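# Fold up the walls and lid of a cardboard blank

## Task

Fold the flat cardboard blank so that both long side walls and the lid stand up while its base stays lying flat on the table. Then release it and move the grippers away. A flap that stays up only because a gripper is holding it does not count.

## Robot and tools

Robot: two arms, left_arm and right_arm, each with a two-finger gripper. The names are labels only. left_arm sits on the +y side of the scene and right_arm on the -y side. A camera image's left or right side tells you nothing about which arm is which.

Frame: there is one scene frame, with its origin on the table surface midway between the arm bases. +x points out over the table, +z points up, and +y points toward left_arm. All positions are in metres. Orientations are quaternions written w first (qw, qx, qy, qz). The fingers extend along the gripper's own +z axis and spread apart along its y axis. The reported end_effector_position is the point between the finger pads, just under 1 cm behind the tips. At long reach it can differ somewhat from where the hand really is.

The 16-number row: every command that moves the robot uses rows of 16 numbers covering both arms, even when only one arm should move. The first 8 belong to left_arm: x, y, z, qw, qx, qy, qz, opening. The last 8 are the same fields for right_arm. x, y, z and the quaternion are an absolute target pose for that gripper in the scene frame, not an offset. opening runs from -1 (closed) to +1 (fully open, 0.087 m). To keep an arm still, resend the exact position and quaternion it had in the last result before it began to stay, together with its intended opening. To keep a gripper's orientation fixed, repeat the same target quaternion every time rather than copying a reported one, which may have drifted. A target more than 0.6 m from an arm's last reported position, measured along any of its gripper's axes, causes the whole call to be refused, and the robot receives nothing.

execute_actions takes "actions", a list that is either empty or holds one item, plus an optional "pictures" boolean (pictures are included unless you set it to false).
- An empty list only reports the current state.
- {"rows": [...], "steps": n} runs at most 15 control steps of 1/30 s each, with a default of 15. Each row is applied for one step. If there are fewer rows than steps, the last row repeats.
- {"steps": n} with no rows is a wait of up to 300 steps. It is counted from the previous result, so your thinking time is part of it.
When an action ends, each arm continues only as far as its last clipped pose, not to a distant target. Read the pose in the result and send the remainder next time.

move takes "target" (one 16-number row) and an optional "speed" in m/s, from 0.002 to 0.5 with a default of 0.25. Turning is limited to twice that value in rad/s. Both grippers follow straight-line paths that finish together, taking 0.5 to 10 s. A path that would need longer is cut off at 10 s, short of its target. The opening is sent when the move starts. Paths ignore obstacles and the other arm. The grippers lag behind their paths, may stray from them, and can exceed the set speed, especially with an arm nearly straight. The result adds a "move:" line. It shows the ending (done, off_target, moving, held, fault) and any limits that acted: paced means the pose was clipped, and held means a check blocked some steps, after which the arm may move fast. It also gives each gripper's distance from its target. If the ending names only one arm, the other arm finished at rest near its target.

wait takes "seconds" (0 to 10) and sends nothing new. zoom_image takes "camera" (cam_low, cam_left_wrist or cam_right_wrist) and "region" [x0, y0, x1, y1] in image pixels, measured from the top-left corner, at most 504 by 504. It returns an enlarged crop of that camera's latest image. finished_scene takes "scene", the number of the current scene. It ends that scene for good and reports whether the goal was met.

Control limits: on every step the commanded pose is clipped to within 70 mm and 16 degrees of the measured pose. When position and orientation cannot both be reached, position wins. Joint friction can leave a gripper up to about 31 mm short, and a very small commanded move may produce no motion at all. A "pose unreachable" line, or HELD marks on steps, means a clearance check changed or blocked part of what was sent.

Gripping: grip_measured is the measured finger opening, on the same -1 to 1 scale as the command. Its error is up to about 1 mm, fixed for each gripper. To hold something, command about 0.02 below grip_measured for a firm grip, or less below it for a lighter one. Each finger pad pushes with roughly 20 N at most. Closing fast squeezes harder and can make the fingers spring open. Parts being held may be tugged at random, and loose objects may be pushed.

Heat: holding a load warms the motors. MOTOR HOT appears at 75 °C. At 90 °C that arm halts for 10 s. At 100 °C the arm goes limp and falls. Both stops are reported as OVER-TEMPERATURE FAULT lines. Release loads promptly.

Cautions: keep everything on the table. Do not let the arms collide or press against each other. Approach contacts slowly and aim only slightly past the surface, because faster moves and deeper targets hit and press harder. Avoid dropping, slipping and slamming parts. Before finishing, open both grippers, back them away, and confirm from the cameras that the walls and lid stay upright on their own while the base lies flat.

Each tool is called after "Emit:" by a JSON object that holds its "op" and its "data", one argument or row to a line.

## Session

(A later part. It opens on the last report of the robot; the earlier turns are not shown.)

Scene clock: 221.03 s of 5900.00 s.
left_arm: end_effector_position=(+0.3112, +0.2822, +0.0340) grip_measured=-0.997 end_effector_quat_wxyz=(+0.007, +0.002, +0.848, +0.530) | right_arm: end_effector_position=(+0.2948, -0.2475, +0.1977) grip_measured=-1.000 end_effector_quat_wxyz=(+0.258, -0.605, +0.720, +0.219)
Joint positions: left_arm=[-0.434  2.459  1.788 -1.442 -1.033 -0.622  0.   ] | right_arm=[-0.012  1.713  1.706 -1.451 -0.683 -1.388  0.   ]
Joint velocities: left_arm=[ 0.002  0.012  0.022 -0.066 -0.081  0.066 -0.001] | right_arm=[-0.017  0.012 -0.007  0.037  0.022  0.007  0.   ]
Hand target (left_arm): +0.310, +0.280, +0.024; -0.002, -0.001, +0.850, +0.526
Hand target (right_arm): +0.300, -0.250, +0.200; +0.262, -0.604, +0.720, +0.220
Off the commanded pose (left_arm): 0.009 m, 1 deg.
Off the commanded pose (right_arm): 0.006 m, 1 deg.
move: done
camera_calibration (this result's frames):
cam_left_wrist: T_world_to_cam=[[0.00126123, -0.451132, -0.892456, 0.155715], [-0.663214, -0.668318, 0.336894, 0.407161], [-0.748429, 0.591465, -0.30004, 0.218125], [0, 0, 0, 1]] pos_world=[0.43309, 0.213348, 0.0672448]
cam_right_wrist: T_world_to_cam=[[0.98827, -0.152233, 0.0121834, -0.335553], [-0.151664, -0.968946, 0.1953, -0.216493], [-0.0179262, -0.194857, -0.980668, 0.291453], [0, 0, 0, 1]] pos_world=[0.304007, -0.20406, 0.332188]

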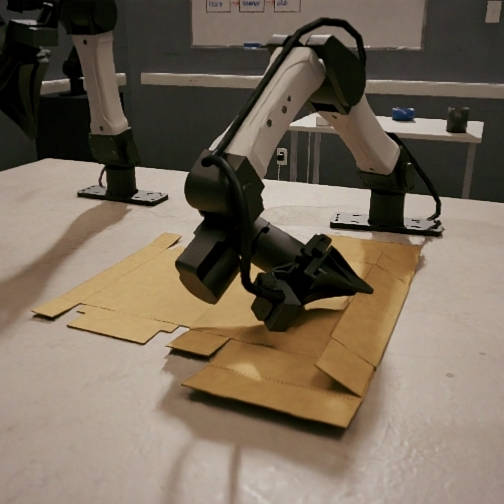

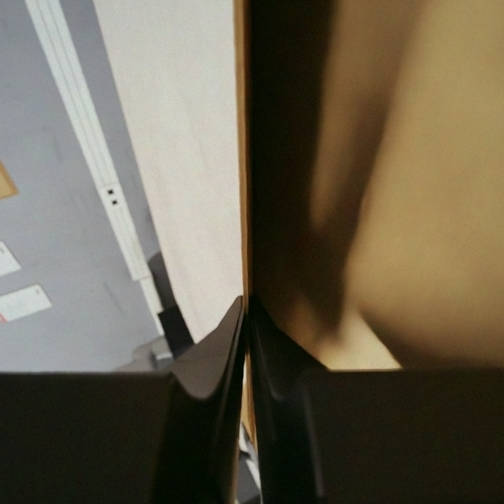

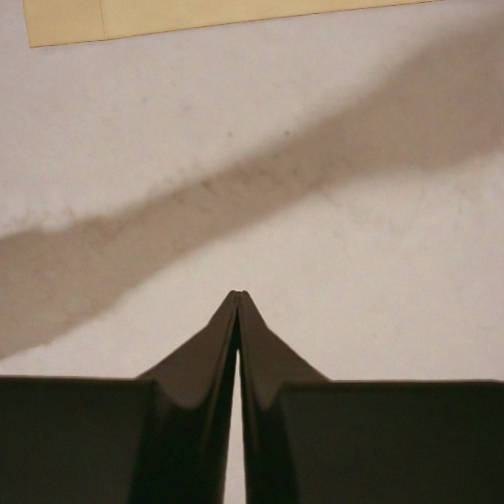

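Emit:
{"op": "wait", "data": {
  "seconds": 4
}}

Emit:
{"op": "move", "data": {
  "target": [0.31,0.31,0.06,0,0,0.99,0.13,-0.8,0.3,-0.25,0.2,0.262,-0.604,0.72,0.22,-1],
  "speed": 0.15
}}

Emit:
{"op": "move", "data": {
  "target": [0.28,0.33,0.16,0,0,1,0,0,0.3,-0.25,0.2,0.262,-0.604,0.72,0.22,-1],
  "speed": 0.15
}}

Scene clock: 234.77 s of 5900.00 s.
left_arm: end_effector_position=(+0.3112, +0.2822, +0.0340) grip_measured=-0.997 end_effector_quat_wxyz=(+0.008, +0.002, +0.848, +0.530) | right_arm: end_effector_position=(+0.2948, -0.2475, +0.1977) grip_measured=-1.000 end_effector_quat_wxyz=(+0.258, -0.605, +0.720, +0.219)
Joint positions: left_arm=[-0.434  2.459  1.788 -1.443 -1.034 -0.624  0.   ] | right_arm=[-0.012  1.713  1.706 -1.451 -0.683 -1.388  0.   ]
Joint velocities: left_arm=[ 0.012 -0.017 -0.002  0.007 -0.11   0.007  0.   ] | right_arm=[-0.022 -0.002 -0.012 -0.022 -0.007 -0.022  0.   ]
Hand target (left_arm): +0.310, +0.280, +0.024; -0.002, -0.001, +0.850, +0.526
Hand target (right_arm): +0.300, -0.250, +0.200; +0.262, -0.604, +0.720, +0.220
Off the commanded pose (left_arm): 0.009 m, 1 deg.
Off the commanded pose (right_arm): 0.006 m, 1 deg.
Steps of this call (steps 1 to 90: nothing new was sent; then 10.73 s passed at rest). Readings (end_effector_position):
1: left_arm (+0.3112, +0.2822, +0.0339) | right_arm (+0.2948, -0.2475, +0.1977)
2: left_arm (+0.3112, +0.2822, +0.0340) | right_arm (+0.2948, -0.2475, +0.1977)
4: left_arm (+0.3112, +0.2822, +0.0340) | right_arm (+0.2948, -0.2475, +0.1977)
8: left_arm (+0.3112, +0.2822, +0.0340) | right_arm (+0.2948, -0.2475, +0.1977)
90: the state above
camera_calibration (this result's frames):
cam_left_wrist: T_world_to_cam=[[0.00252358, -0.450391, -0.892828, 0.155176], [-0.663319, -0.668891, 0.33555, 0.407441], [-0.748333, 0.591383, -0.300441, 0.218145], [0, 0, 0, 1]] pos_world=[0.433117, 0.213416, 0.0673686]
cam_right_wrist: T_world_to_cam=[[0.98827, -0.152233, 0.0121834, -0.335553], [-0.151664, -0.968946, 0.1953, -0.216493], [-0.0179262, -0.194857, -0.980668, 0.291453], [0, 0, 0, 1]] pos_world=[0.304007, -0.20406, 0.332188]

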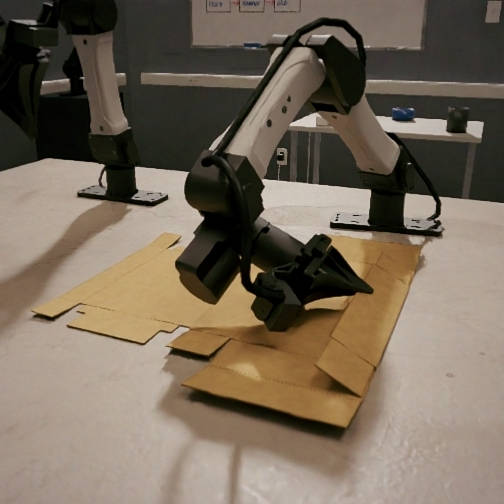

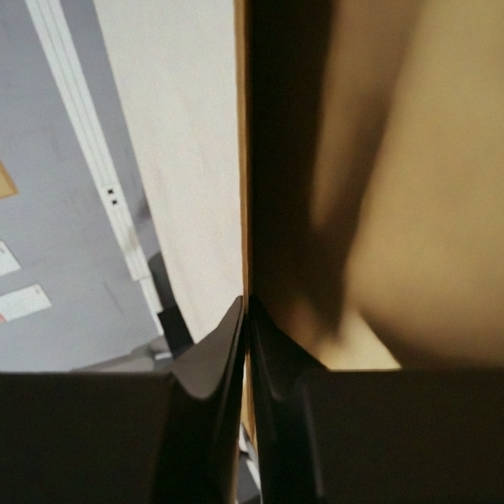

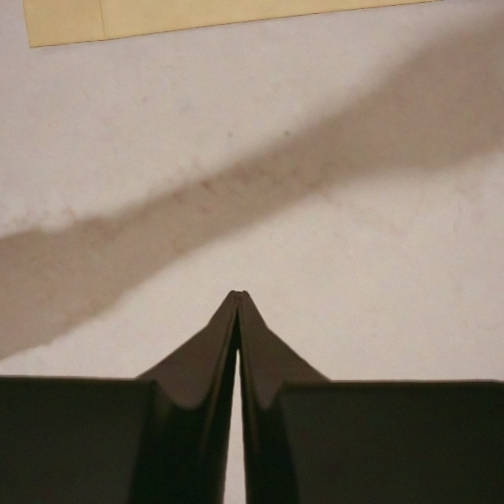

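Scene clock: 238.17 s of 5900.00 s.
left_arm: end_effector_position=(+0.3072, +0.3118, +0.0567) grip_measured=-0.800 end_effector_quat_wxyz=(-0.008, +0.003, +0.989, +0.145) | right_arm: end_effector_position=(+0.2948, -0.2475, +0.1977) grip_measured=-1.000 end_effector_quat_wxyz=(+0.258, -0.605, +0.720, +0.219)
Joint positions: left_arm=[-0.098  2.083  1.661 -1.158 -0.292  0.026  0.009] | right_arm=[-0.012  1.713  1.706 -1.451 -0.683 -1.388  0.   ]
Joint velocities: left_arm=[-0.002  0.002  0.002  0.037 -0.081 -0.022  0.   ] | right_arm=[0.007 0.027 0.007 0.051 0.007 0.022 0.   ]
Hand target (left_arm): +0.310, +0.310, +0.061; +0.002, +0.003, +0.991, +0.132
Hand target (right_arm): +0.300, -0.250, +0.200; +0.262, -0.604, +0.720, +0.220
Off the commanded pose (left_arm): 0.005 m, 2 deg.
Off the commanded pose (right_arm): 0.006 m, 1 deg.
move: done
camera_calibration (this result's frames):
cam_left_wrist: T_world_to_cam=[[-0.0101329, -0.961597, -0.274278, 0.316987], [-0.640594, -0.204373, 0.740183, 0.242173], [-0.767813, 0.183201, -0.613923, 0.355515], [0, 0, 0, 1]] pos_world=[0.431315, 0.289177, 0.125949]
cam_right_wrist: T_world_to_cam=[[0.98827, -0.152233, 0.0121834, -0.335553], [-0.151664, -0.968946, 0.1953, -0.216493], [-0.0179262, -0.194857, -0.980668, 0.291453], [0, 0, 0, 1]] pos_world=[0.304007, -0.20406, 0.332188]

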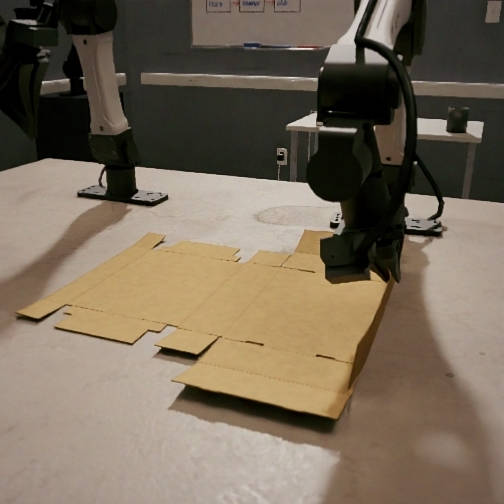

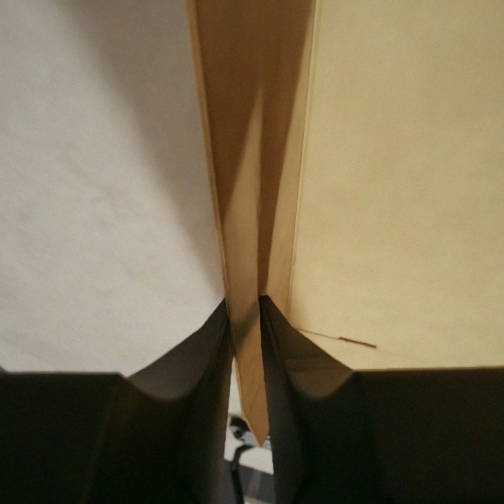

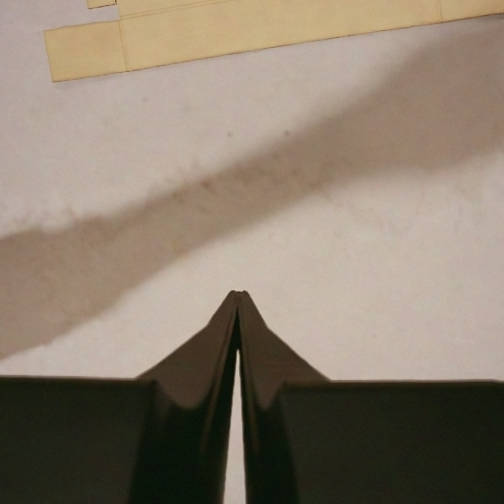

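Scene clock: 239.80 s of 5900.00 s.
left_arm: end_effector_position=(+0.2785, +0.3282, +0.1484) grip_measured=+0.000 end_effector_quat_wxyz=(-0.011, -0.002, +1.000, +0.003) | right_arm: end_effector_position=(+0.2948, -0.2475, +0.1977) grip_measured=-1.000 end_effector_quat_wxyz=(+0.258, -0.605, +0.720, +0.219)
Joint positions: left_arm=[ 0.081  1.999  1.931 -1.523 -0.01   0.196  0.044] | right_arm=[-0.012  1.713  1.706 -1.451 -0.683 -1.388  0.   ]
Joint velocities: left_arm=[-0.012  0.007  0.017 -0.007 -0.037 -0.007 -0.   ] | right_arm=[-0.002 -0.022  0.007 -0.007 -0.037  0.051  0.   ]
Hand target (left_arm): +0.278, +0.330, +0.160; +0.001, -0.000, +1.000, +0.002
Hand target (right_arm): +0.300, -0.250, +0.200; +0.262, -0.604, +0.720, +0.220
Off the commanded pose (left_arm): 0.012 m, 1 deg.
Off the commanded pose (right_arm): 0.006 m, 1 deg.
move: off_target (left_arm)
camera_calibration (this result's frames):
cam_left_wrist: T_world_to_cam=[[0.000984005, -0.999967, 0.00809278, 0.325193], [-0.636119, 0.00561839, 0.77157, 0.0844612], [-0.77159, -0.0059072, -0.636092, 0.453223], [0, 0, 0, 1]] pos_world=[0.40311, 0.327384, 0.220492]
cam_right_wrist: T_world_to_cam=[[0.98827, -0.152233, 0.0121834, -0.335553], [-0.151664, -0.968946, 0.1953, -0.216493], [-0.0179262, -0.194857, -0.980668, 0.291453], [0, 0, 0, 1]] pos_world=[0.304007, -0.20406, 0.332188]

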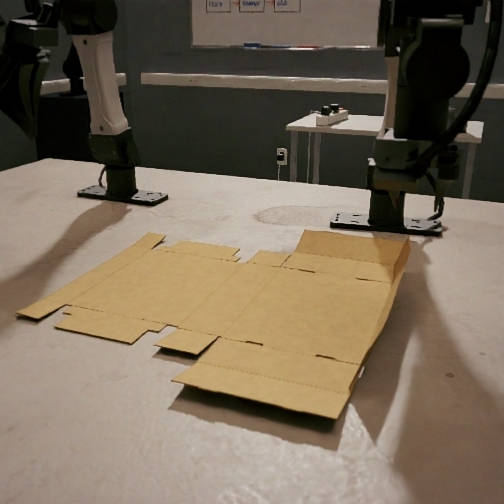

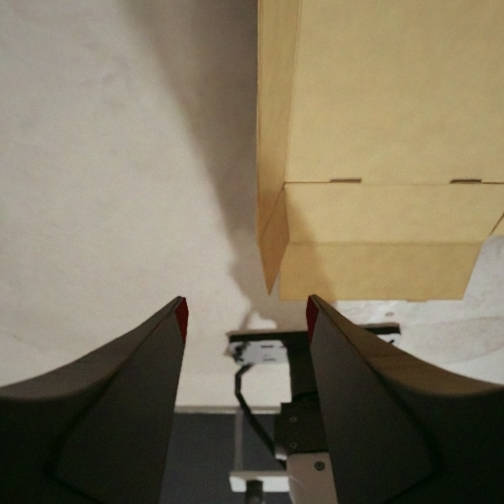

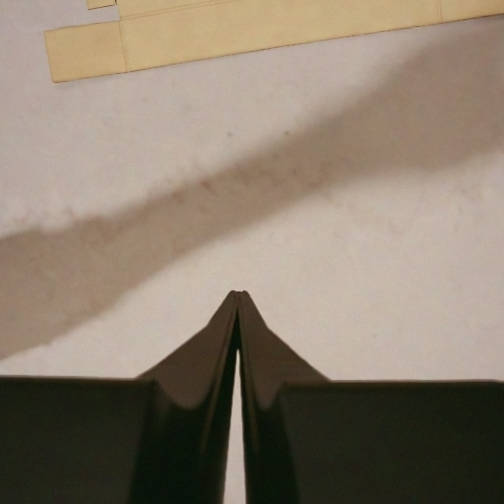

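Emit:
{"op": "move", "data": {
  "target": [0.29,0.38,0.06,0,0,0.966,-0.259,-1,0.34,0.15,0.05,0.262,-0.604,0.72,0.22,-1]
}}

Emit:
{"op": "move", "data": {
  "target": [0.29,0.36,0.05,0,0,0.966,-0.259,-1,0.34,0.15,-0.015,0.262,-0.604,0.72,0.22,-1],
  "speed": 0.05
}}

Emit:
{"op": "move", "data": {
  "target": [0.29,0.27,0.045,0,0,0.966,-0.259,-1,0.34,0.15,-0.015,0.262,-0.604,0.72,0.22,-1],
  "speed": 0.04
}}

Scene clock: 252.90 s of 5900.00 s.
left_arm: end_effector_position=(+0.2921, +0.3785, +0.0580) grip_measured=-1.000 end_effector_quat_wxyz=(-0.001, -0.002, +0.968, -0.252) | right_arm: end_effector_position=(+0.3457, +0.1456, +0.0510) grip_measured=-1.000 end_effector_quat_wxyz=(+0.257, -0.608, +0.717, +0.224)
Joint positions: left_arm=[ 0.39   2.334  2.006 -1.51   0.44   0.565  0.   ] | right_arm=[ 0.829  2.515  2.294 -0.75  -0.375 -0.477  0.   ]
Joint velocities: left_arm=[ 0.002  0.002 -0.017  0.022 -0.095 -0.022  0.   ] | right_arm=[ 0.002 -0.017 -0.002  0.037  0.037 -0.051  0.   ]
Hand target (left_arm): +0.293, +0.381, +0.061; +0.001, -0.001, +0.967, -0.256
Hand target (right_arm): +0.348, +0.148, +0.053; +0.260, -0.604, +0.719, +0.223
Off the commanded pose (left_arm): 0.003 m, 1 deg.
Off the commanded pose (right_arm): 0.007 m, 1 deg.
After step 90, 7.53 s passed at rest.
move: done
camera_calibration (this result's frames):
cam_left_wrist: T_world_to_cam=[[0.0014755, -0.865945, 0.500137, 0.29673], [-0.651789, 0.378472, 0.657214, 0.0327025], [-0.758399, -0.326954, -0.563855, 0.51997], [0, 0, 0, 1]] pos_world=[0.415222, 0.414581, 0.123289]
cam_right_wrist: T_world_to_cam=[[0.989817, -0.142158, 0.00731657, -0.325927], [-0.140948, -0.971609, 0.190024, 0.197762], [-0.0199047, -0.189121, -0.981752, 0.224956], [0, 0, 0, 1]] pos_world=[0.35496, 0.188358, 0.185656]

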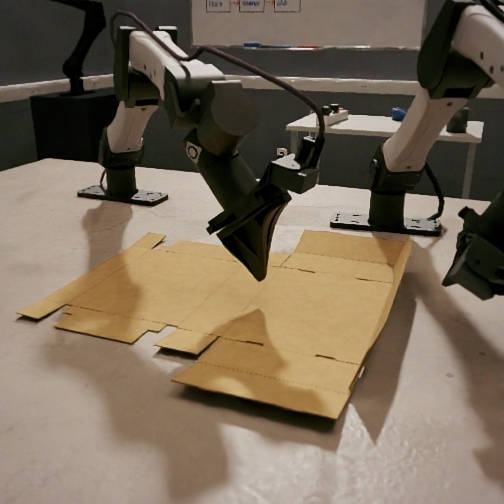

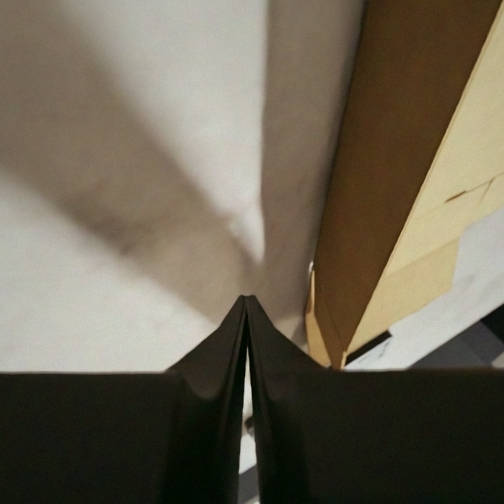

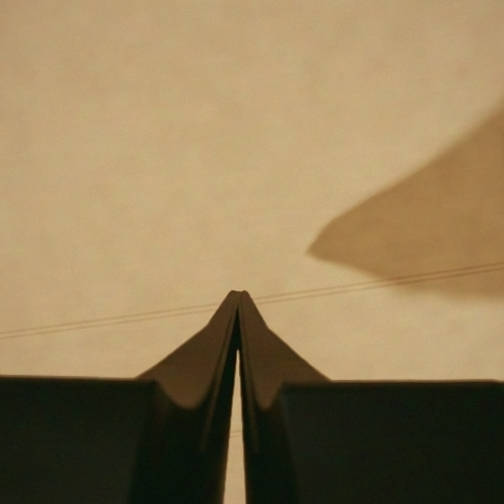

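Scene clock: 254.60 s of 5900.00 s.
left_arm: end_effector_position=(+0.2874, +0.3646, +0.0454) grip_measured=-1.000 end_effector_quat_wxyz=(-0.010, -0.002, +0.965, -0.263) | right_arm: end_effector_position=(+0.3546, +0.1579, +0.0227) grip_measured=-1.000 end_effector_quat_wxyz=(+0.298, -0.600, +0.704, +0.233)
Joint positions: left_arm=[ 0.37   2.319  1.919 -1.458  0.454  0.552  0.   ] | right_arm=[ 0.83   2.502  2.113 -0.488 -0.38  -0.461  0.   ]
Joint velocities: left_arm=[-0.022 -0.007  0.007  0.051  0.066 -0.051  0.   ] | right_arm=[-0.002  0.012 -0.012 -0.007  0.007 -0.022  0.   ]
Hand target (left_arm): +0.290, +0.360, +0.050; -0.000, +0.000, +0.966, -0.260
Hand target (right_arm): +0.340, +0.150, -0.014; +0.262, -0.605, +0.720, +0.220
Off the commanded pose (left_arm): 0.007 m, 1 deg.
Off the commanded pose (right_arm): 0.041 m, 5 deg.
move: off_target (right_arm)
camera_calibration (this result's frames):
cam_left_wrist: T_world_to_cam=[[0.00703611, -0.854936, 0.518686, 0.284578], [-0.637928, 0.395604, 0.660716, 0.0327486], [-0.770064, -0.335533, -0.542603, 0.510249], [0, 0, 0, 1]] pos_world=[0.411813, 0.401546, 0.107619]
cam_right_wrist: T_world_to_cam=[[0.987131, -0.152807, 0.0471397, -0.331081], [-0.157227, -0.981227, 0.111685, 0.225403], [0.0291886, -0.117659, -0.992625, 0.171272], [0, 0, 0, 1]] pos_world=[0.35726, 0.190732, 0.160441]

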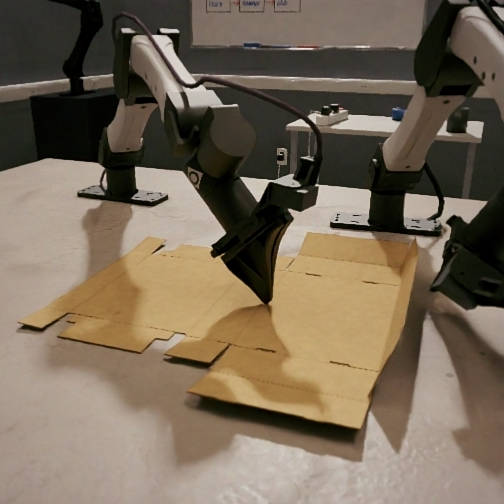

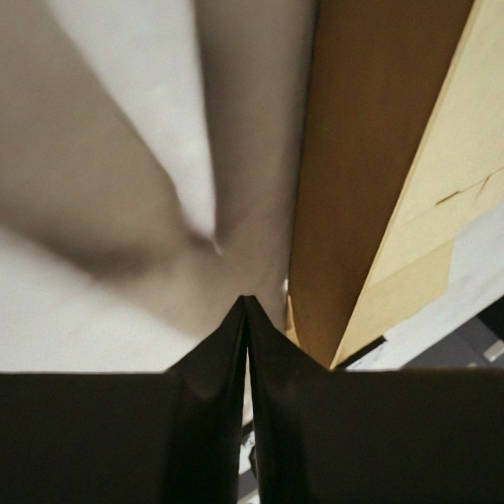

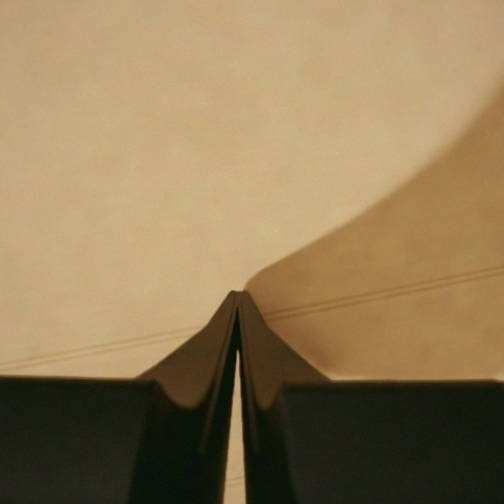

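Scene clock: 257.27 s of 5900.00 s.
left_arm: end_effector_position=(+0.2762, +0.2964, +0.0399) grip_measured=-1.000 end_effector_quat_wxyz=(-0.031, +0.000, +0.974, -0.226) | right_arm: end_effector_position=(+0.3628, +0.1534, +0.0224) grip_measured=-1.000 end_effector_quat_wxyz=(+0.306, -0.596, +0.712, +0.210)
Joint positions: left_arm=[ 0.193  2.152  1.641 -1.272  0.412  0.357  0.   ] | right_arm=[ 0.83   2.5    2.113 -0.484 -0.326 -0.461  0.   ]
Joint velocities: left_arm=[ 0.002 -0.012 -0.002  0.022 -0.022 -0.007  0.   ] | right_arm=[-0.012  0.007 -0.002 -0.022  0.037 -0.066  0.   ]
Hand target (left_arm): +0.288, +0.271, +0.046; -0.004, +0.002, +0.965, -0.262
Hand target (right_arm): +0.340, +0.149, -0.014; +0.262, -0.603, +0.721, +0.220
Off the commanded pose (left_arm): 0.030 m, 5 deg.
Off the commanded pose (right_arm): 0.044 m, 5 deg.
move: off_target (left_arm, right_arm)
camera_calibration (this result's frames):
cam_left_wrist: T_world_to_cam=[[0.011522, -0.891554, 0.452768, 0.24149], [-0.605609, 0.354084, 0.712645, 0.0575535], [-0.795679, -0.282412, -0.535853, 0.466751], [0, 0, 0, 1]] pos_world=[0.403456, 0.326739, 0.0997556]
cam_right_wrist: T_world_to_cam=[[0.97921, -0.184712, 0.0838363, -0.332916], [-0.194491, -0.972335, 0.129376, 0.234045], [0.0576197, -0.142992, -0.988045, 0.163682], [0, 0, 0, 1]] pos_world=[0.362083, 0.189482, 0.159355]

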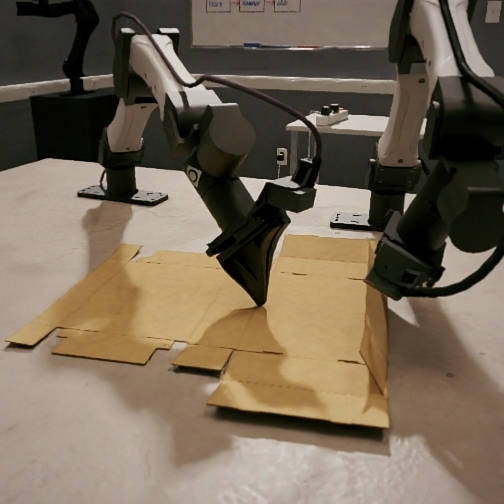

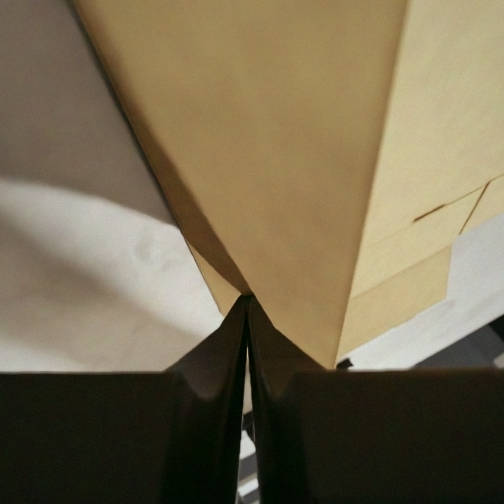

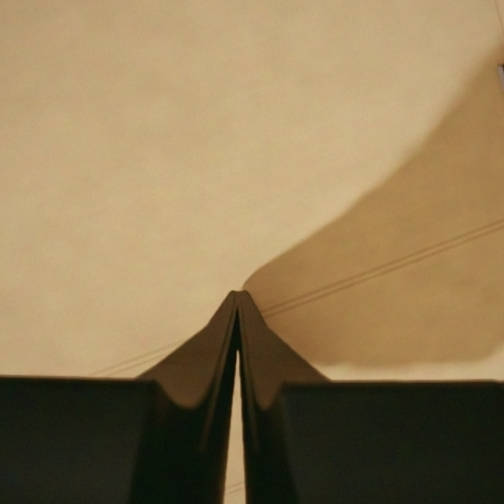

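Emit:
{"op": "move", "data": {
  "target": [0.33,0.285,0.05,0,0,0.99,-0.13,-1,0.34,0.15,-0.015,0.262,-0.604,0.72,0.22,-1],
  "speed": 0.04
}}

Emit:
{"op": "move", "data": {
  "target": [0.34,0.265,0.0,0,0,0.99,-0.13,-1,0.34,0.15,-0.015,0.262,-0.604,0.72,0.22,-1],
  "speed": 0.03
}}

Scene clock: 265.77 s of 5900.00 s.
left_arm: end_effector_position=(+0.3091, +0.3066, +0.0501) grip_measured=-1.000 end_effector_quat_wxyz=(-0.028, +0.000, +0.995, -0.100) | right_arm: end_effector_position=(+0.3689, +0.1509, +0.0237) grip_measured=-1.000 end_effector_quat_wxyz=(+0.314, -0.592, +0.716, +0.195)
Joint positions: left_arm=[ 0.096  2.187  1.805 -1.287  0.184  0.225  0.   ] | right_arm=[ 0.83   2.497  2.113 -0.478 -0.293 -0.461  0.   ]
Joint velocities: left_arm=[ 0.007 -0.002  0.012 -0.051 -0.037  0.007  0.   ] | right_arm=[-0.012  0.002 -0.027  0.007  0.037 -0.051  0.   ]
Hand target (left_arm): +0.328, +0.285, +0.052; -0.001, +0.002, +0.991, -0.131
Hand target (right_arm): +0.340, +0.149, -0.013; +0.262, -0.603, +0.721, +0.219
Off the commanded pose (left_arm): 0.030 m, 5 deg.
Off the commanded pose (right_arm): 0.048 m, 7 deg.
After step 90, 2.70 s passed at rest.
move: off_target (left_arm, right_arm)
camera_calibration (this result's frames):
cam_left_wrist: T_world_to_cam=[[0.00287301, -0.976965, 0.213382, 0.286401], [-0.609676, 0.167427, 0.774767, 0.121978], [-0.792646, -0.13232, -0.595151, 0.457317], [0, 0, 0, 1]] pos_world=[0.436034, 0.319893, 0.116555]
cam_right_wrist: T_world_to_cam=[[0.972509, -0.20536, 0.109793, -0.334533], [-0.219287, -0.966272, 0.135027, 0.240703], [0.0783605, -0.155391, -0.98474, 0.158389], [0, 0, 0, 1]] pos_world=[0.365708, 0.188497, 0.1602]

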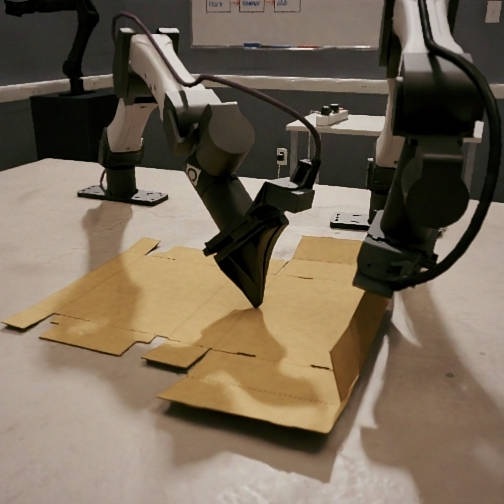

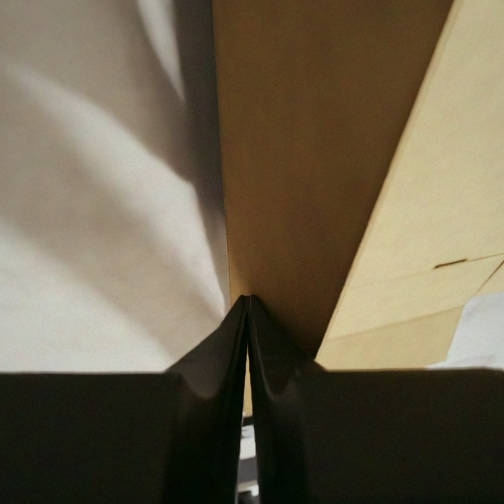

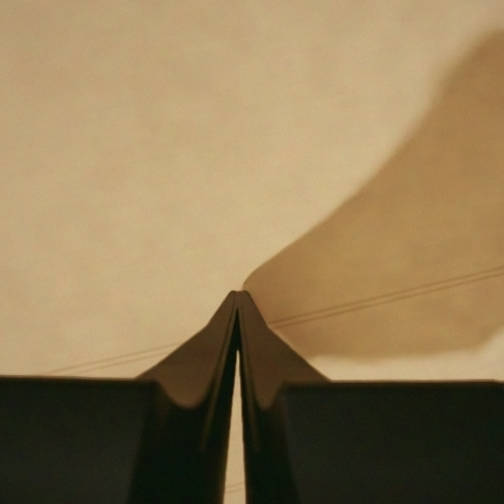

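Scene clock: 268.40 s of 5900.00 s.
left_arm: end_effector_position=(+0.3119, +0.2932, +0.0332) grip_measured=-1.000 end_effector_quat_wxyz=(-0.041, -0.003, +0.995, -0.092) | right_arm: end_effector_position=(+0.3685, +0.1515, +0.0233) grip_measured=-1.000 end_effector_quat_wxyz=(+0.314, -0.592, +0.715, +0.199)
Joint positions: left_arm=[ 0.055  2.222  1.789 -1.251  0.167  0.178  0.   ] | right_arm=[ 0.828  2.497  2.109 -0.472 -0.302 -0.461  0.   ]
Joint velocities: left_arm=[-0.002 -0.002  0.002 -0.022 -0.037  0.051  0.   ] | right_arm=[-0.002 -0.002  0.007  0.022  0.007 -0.022  0.   ]
Hand target (left_arm): +0.336, +0.266, +0.005; -0.007, +0.003, +0.991, -0.132
Hand target (right_arm): +0.340, +0.150, -0.013; +0.262, -0.603, +0.721, +0.219
Off the commanded pose (left_arm): 0.052 m, 6 deg.
Off the commanded pose (right_arm): 0.048 m, 7 deg.
move: off_target (left_arm, right_arm)
camera_calibration (this result's frames):
cam_left_wrist: T_world_to_cam=[[0.0116621, -0.980581, 0.195769, 0.275812], [-0.588585, 0.15154, 0.794105, 0.136451], [-0.808351, -0.124488, -0.575388, 0.449653], [0, 0, 0, 1]] pos_world=[0.440574, 0.305755, 0.0963733]
cam_right_wrist: T_world_to_cam=[[0.973818, -0.201304, 0.105621, -0.33491], [-0.214199, -0.968138, 0.129719, 0.239868], [0.0761433, -0.148946, -0.985909, 0.157984], [0, 0, 0, 1]] pos_world=[0.365491, 0.188338, 0.160017]

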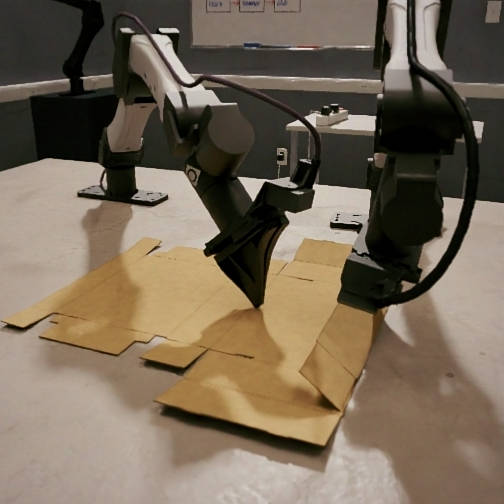

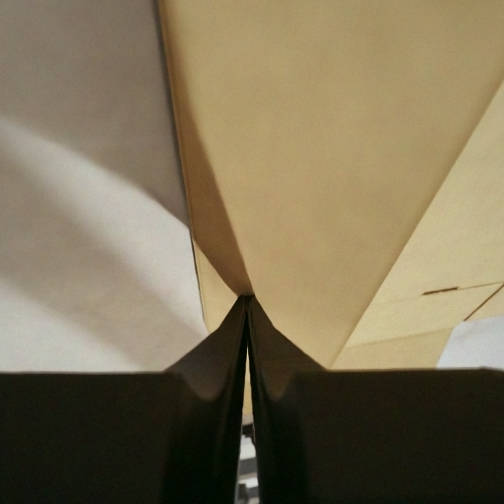

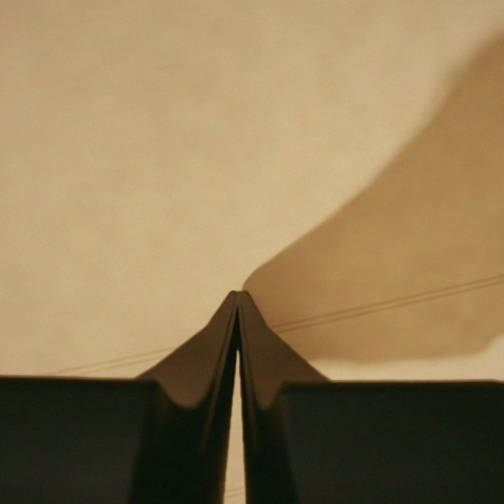

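Contact is near the crease; slide toward the edge.

Emit:
{"op": "move", "data": {
  "target": [0.32,0.25,0.035,0,0,1,0,-1,0.34,0.15,-0.015,0.262,-0.604,0.72,0.22,-1],
  "speed": 0.03
}}

Emit:
{"op": "move", "data": {
  "target": [0.32,0.25,0.0,0,0,1,0,-1,0.34,0.15,-0.015,0.262,-0.604,0.72,0.22,-1],
  "speed": 0.03
}}

Scene clock: 276.80 s of 5900.00 s.
left_arm: end_effector_position=(+0.3053, +0.2898, +0.0394) grip_measured=-1.000 end_effector_quat_wxyz=(-0.041, +0.005, +0.997, +0.060) | right_arm: end_effector_position=(+0.3705, +0.1496, +0.0228) grip_measured=-1.000 end_effector_quat_wxyz=(+0.315, -0.591, +0.717, +0.193)
Joint positions: left_arm=[-0.08   2.152  1.71  -1.205 -0.123  0.045  0.   ] | right_arm=[ 0.827  2.497  2.109 -0.473 -0.29  -0.461  0.   ]
Joint velocities: left_arm=[-0.002  0.007 -0.012  0.007  0.037 -0.007  0.   ] | right_arm=[-0.022  0.007  0.002 -0.007 -0.037 -0.007  0.   ]
Hand target (left_arm): +0.318, +0.251, +0.037; -0.007, +0.003, +1.000, -0.001
Hand target (right_arm): +0.340, +0.150, -0.013; +0.262, -0.603, +0.721, +0.219
Off the commanded pose (left_arm): 0.043 m, 8 deg.
Off the commanded pose (right_arm): 0.049 m, 7 deg.
After step 90, 1.83 s passed at rest.
move: off_target (left_arm, right_arm)
camera_calibration (this result's frames):
cam_left_wrist: T_world_to_cam=[[-0.0159055, -0.994386, -0.104611, 0.29565], [-0.588822, -0.0752433, 0.804753, 0.193519], [-0.808106, 0.0743976, -0.58432, 0.39014], [0, 0, 0, 1]] pos_world=[0.433925, 0.279526, 0.10316]
cam_right_wrist: T_world_to_cam=[[0.971407, -0.209121, 0.11241, -0.335257], [-0.22348, -0.965234, 0.135573, 0.241371], [0.0801506, -0.156818, -0.98437, 0.156711], [0, 0, 0, 1]] pos_world=[0.367052, 0.187445, 0.159224]

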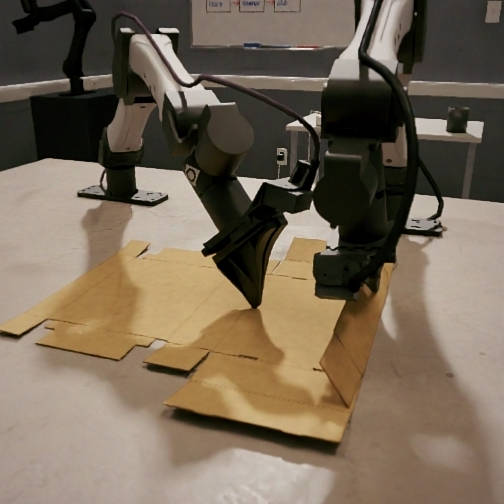

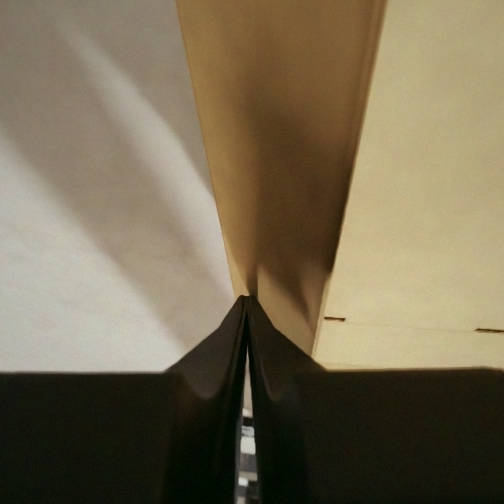

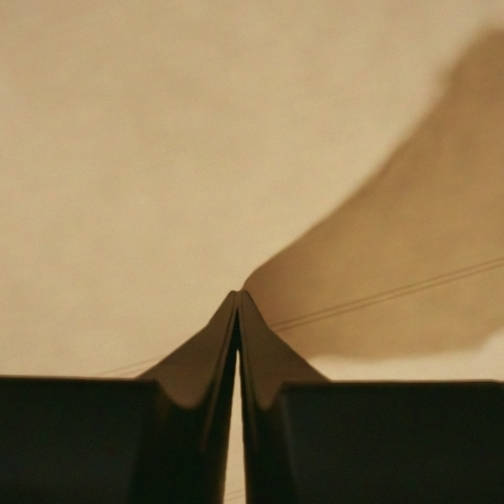

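Scene clock: 279.53 s of 5900.00 s.
left_arm: end_effector_position=(+0.3051, +0.2849, +0.0277) grip_measured=-1.000 end_effector_quat_wxyz=(-0.036, +0.006, +0.998, +0.059) | right_arm: end_effector_position=(+0.3679, +0.1515, +0.0237) grip_measured=-1.000 end_effector_quat_wxyz=(+0.314, -0.593, +0.714, +0.203)
Joint positions: left_arm=[-0.092  2.152  1.665 -1.152 -0.121  0.036  0.   ] | right_arm=[ 0.826  2.495  2.106 -0.47  -0.312 -0.461  0.   ]
Joint velocities: left_arm=[ 0.002 -0.002 -0.007  0.066  0.037 -0.051  0.   ] | right_arm=[ 0.012 -0.002 -0.002 -0.037 -0.007 -0.125  0.   ]
Hand target (left_arm): +0.317, +0.251, +0.005; -0.009, +0.002, +1.000, +0.001
Hand target (right_arm): +0.340, +0.150, -0.013; +0.262, -0.603, +0.721, +0.220
Off the commanded pose (left_arm): 0.047 m, 8 deg.
Off the commanded pose (right_arm): 0.048 m, 6 deg.
move: off_target (left_arm, right_arm)
camera_calibration (this result's frames):
cam_left_wrist: T_world_to_cam=[[-0.0183469, -0.994389, -0.104182, 0.290257], [-0.596375, -0.07275, 0.799402, 0.204219], [-0.802496, 0.0767982, -0.591694, 0.381332], [0, 0, 0, 1]] pos_world=[0.433134, 0.2742, 0.0926182]
cam_right_wrist: T_world_to_cam=[[0.975254, -0.197562, 0.0992445, -0.33536], [-0.209216, -0.969799, 0.125374, 0.238166], [0.071478, -0.143035, -0.987133, 0.159308], [0, 0, 0, 1]] pos_world=[0.365502, 0.187506, 0.160681]

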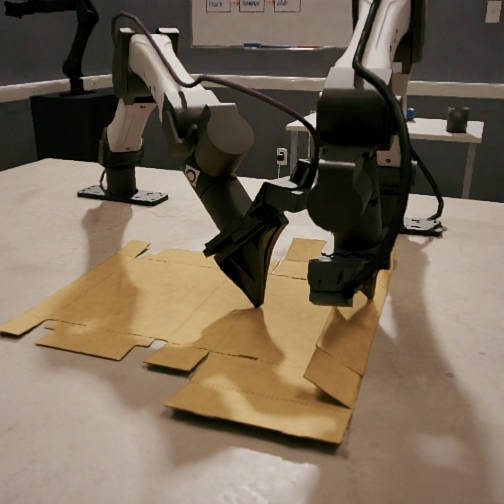

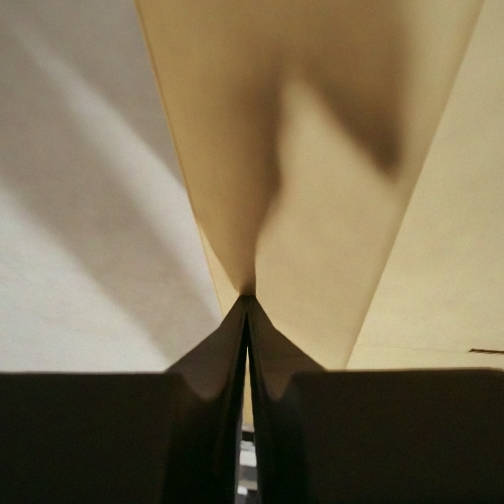

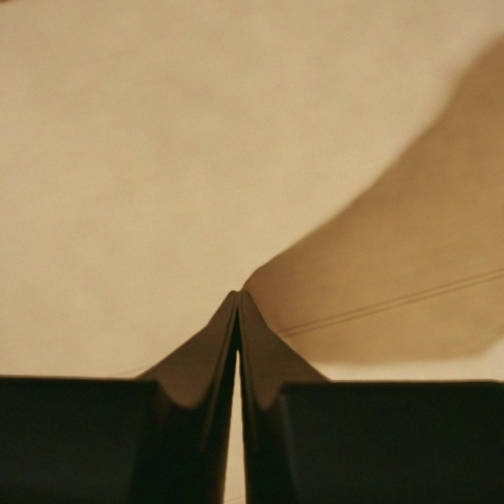

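Emit:
{"op": "move", "data": {
  "target": [0.31,0.275,0.0,0,0,0.9,0.43,-1,0.3,-0.1,0.15,0.262,-0.604,0.72,0.22,-1],
  "speed": 0.12
}}

Scene clock: 286.93 s of 5900.00 s.
left_arm: end_effector_position=(+0.3121, +0.3059, +0.0579) grip_measured=-1.000 end_effector_quat_wxyz=(+0.015, +0.007, +0.870, +0.494) | right_arm: end_effector_position=(+0.2989, -0.0943, +0.1449) grip_measured=-1.000 end_effector_quat_wxyz=(+0.263, -0.603, +0.721, +0.217)
Joint positions: left_arm=[-0.365  2.295  1.679 -1.287 -0.998 -0.412  0.   ] | right_arm=[ 0.447  1.724  1.478 -0.877 -0.552 -0.834  0.   ]
Joint velocities: left_arm=[ 0.007 -0.007 -0.002 -0.022 -0.022 -0.037  0.   ] | right_arm=[ 0.002 -0.002  0.002 -0.051 -0.066 -0.095  0.   ]
Hand target (left_arm): +0.307, +0.276, +0.006; -0.004, -0.000, +0.901, +0.433
Hand target (right_arm): +0.294, -0.099, +0.147; +0.263, -0.603, +0.720, +0.219
Off the commanded pose (left_arm): 0.066 m, 8 deg.
Off the commanded pose (right_arm): 0.008 m, 0 deg.
After step 90, 0.67 s passed at rest.
move: off_target (left_arm)
camera_calibration (this result's frames):
cam_left_wrist: T_world_to_cam=[[-0.000763019, -0.524199, -0.851596, 0.208318], [-0.676512, -0.626871, 0.386476, 0.40421], [-0.736431, 0.57641, -0.354149, 0.215965], [0, 0, 0, 1]] pos_world=[0.432655, 0.238103, 0.0976693]
cam_right_wrist: T_world_to_cam=[[0.986868, -0.160313, 0.0198005, -0.317088], [-0.161133, -0.968404, 0.190339, -0.0534736], [-0.011339, -0.19103, -0.981519, 0.268071], [0, 0, 0, 1]] pos_world=[0.307347, -0.0514081, 0.279573]

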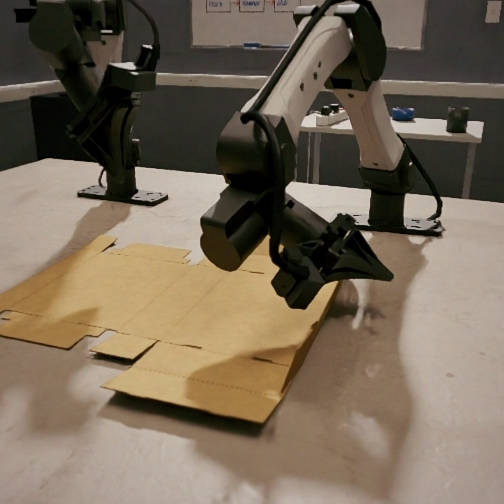

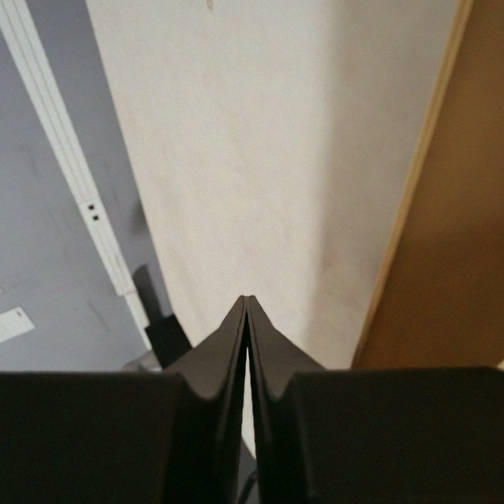

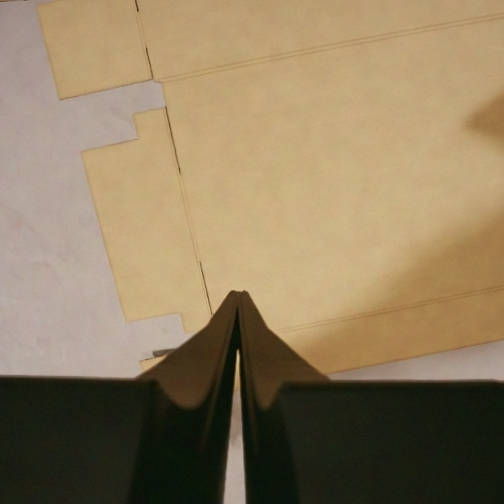

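Emit:
{"op": "move", "data": {
  "target": [0.3,0.27,0.16,0,0,1,0,-0.3,0.3,-0.15,0.3,0.41,-0.266,0.86,0.127,-0.3],
  "speed": 0.15
}}

Scene clock: 293.97 s of 5900.00 s.
left_arm: end_effector_position=(+0.2975, +0.2675, +0.1520) grip_measured=-0.300 end_effector_quat_wxyz=(-0.006, +0.001, +1.000, +0.006) | right_arm: end_effector_position=(+0.3007, -0.1496, +0.2824) grip_measured=-0.300 end_effector_quat_wxyz=(+0.394, -0.274, +0.868, +0.126)
Joint positions: left_arm=[-0.086  2.045  2.016 -1.552 -0.012  0.035  0.031] | right_arm=[ 0.429  1.424  1.608 -0.911 -0.153 -0.131  0.031]
Joint velocities: left_arm=[ 0.002 -0.012  0.002  0.007 -0.022  0.022  0.   ] | right_arm=[-0.007 -0.012  0.017 -0.037  0.022 -0.051  0.   ]
Hand target (left_arm): +0.297, +0.270, +0.161; +0.002, +0.002, +1.000, +0.002
Hand target (right_arm): +0.298, -0.150, +0.298; +0.412, -0.268, +0.862, +0.128
Off the commanded pose (left_arm): 0.009 m, 1 deg.
Off the commanded pose (right_arm): 0.018 m, 2 deg.
After step 90, 0.03 s passed at rest.
move: off_target (right_arm)
camera_calibration (this result's frames):
cam_left_wrist: T_world_to_cam=[[-0.00408169, -0.999988, 0.00254826, 0.266743], [-0.643697, 0.00457752, 0.765267, 0.0976714], [-0.76527, 0.00148328, -0.643708, 0.467054], [0, 0, 0, 1]] pos_world=[0.421382, 0.2656, 0.225222]
cam_right_wrist: T_world_to_cam=[[0.587576, -0.809021, 0.0154781, -0.306172], [-0.808964, -0.586889, 0.0337481, 0.163124], [-0.018219, -0.0323508, -0.999311, 0.423349], [0, 0, 0, 1]] pos_world=[0.319574, -0.138268, 0.422291]

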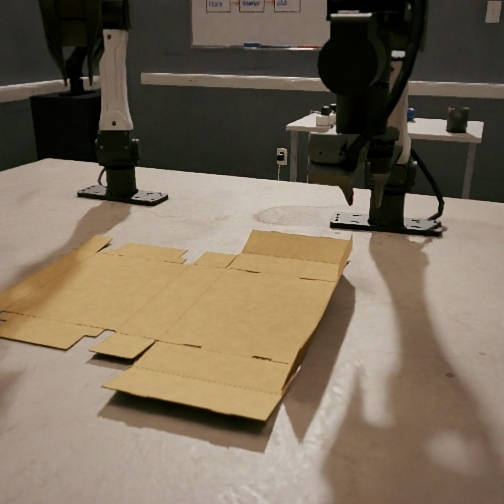

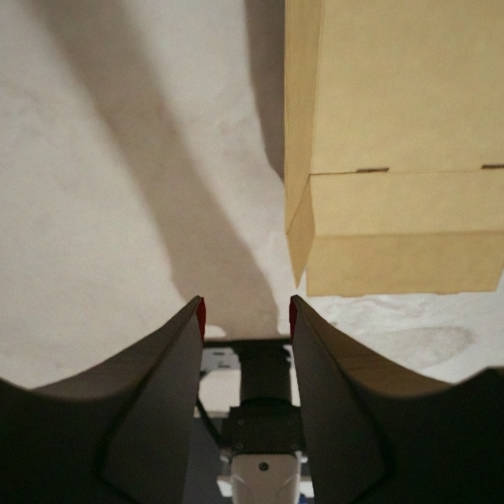

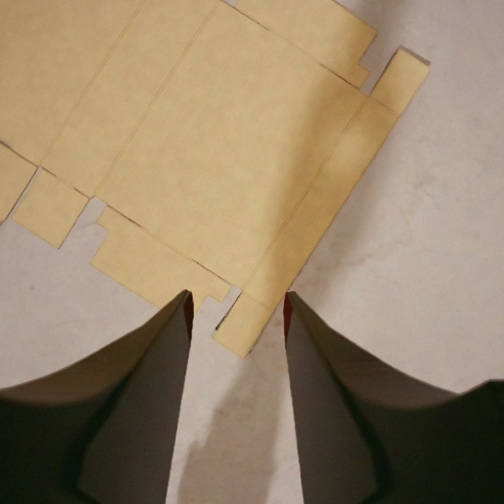

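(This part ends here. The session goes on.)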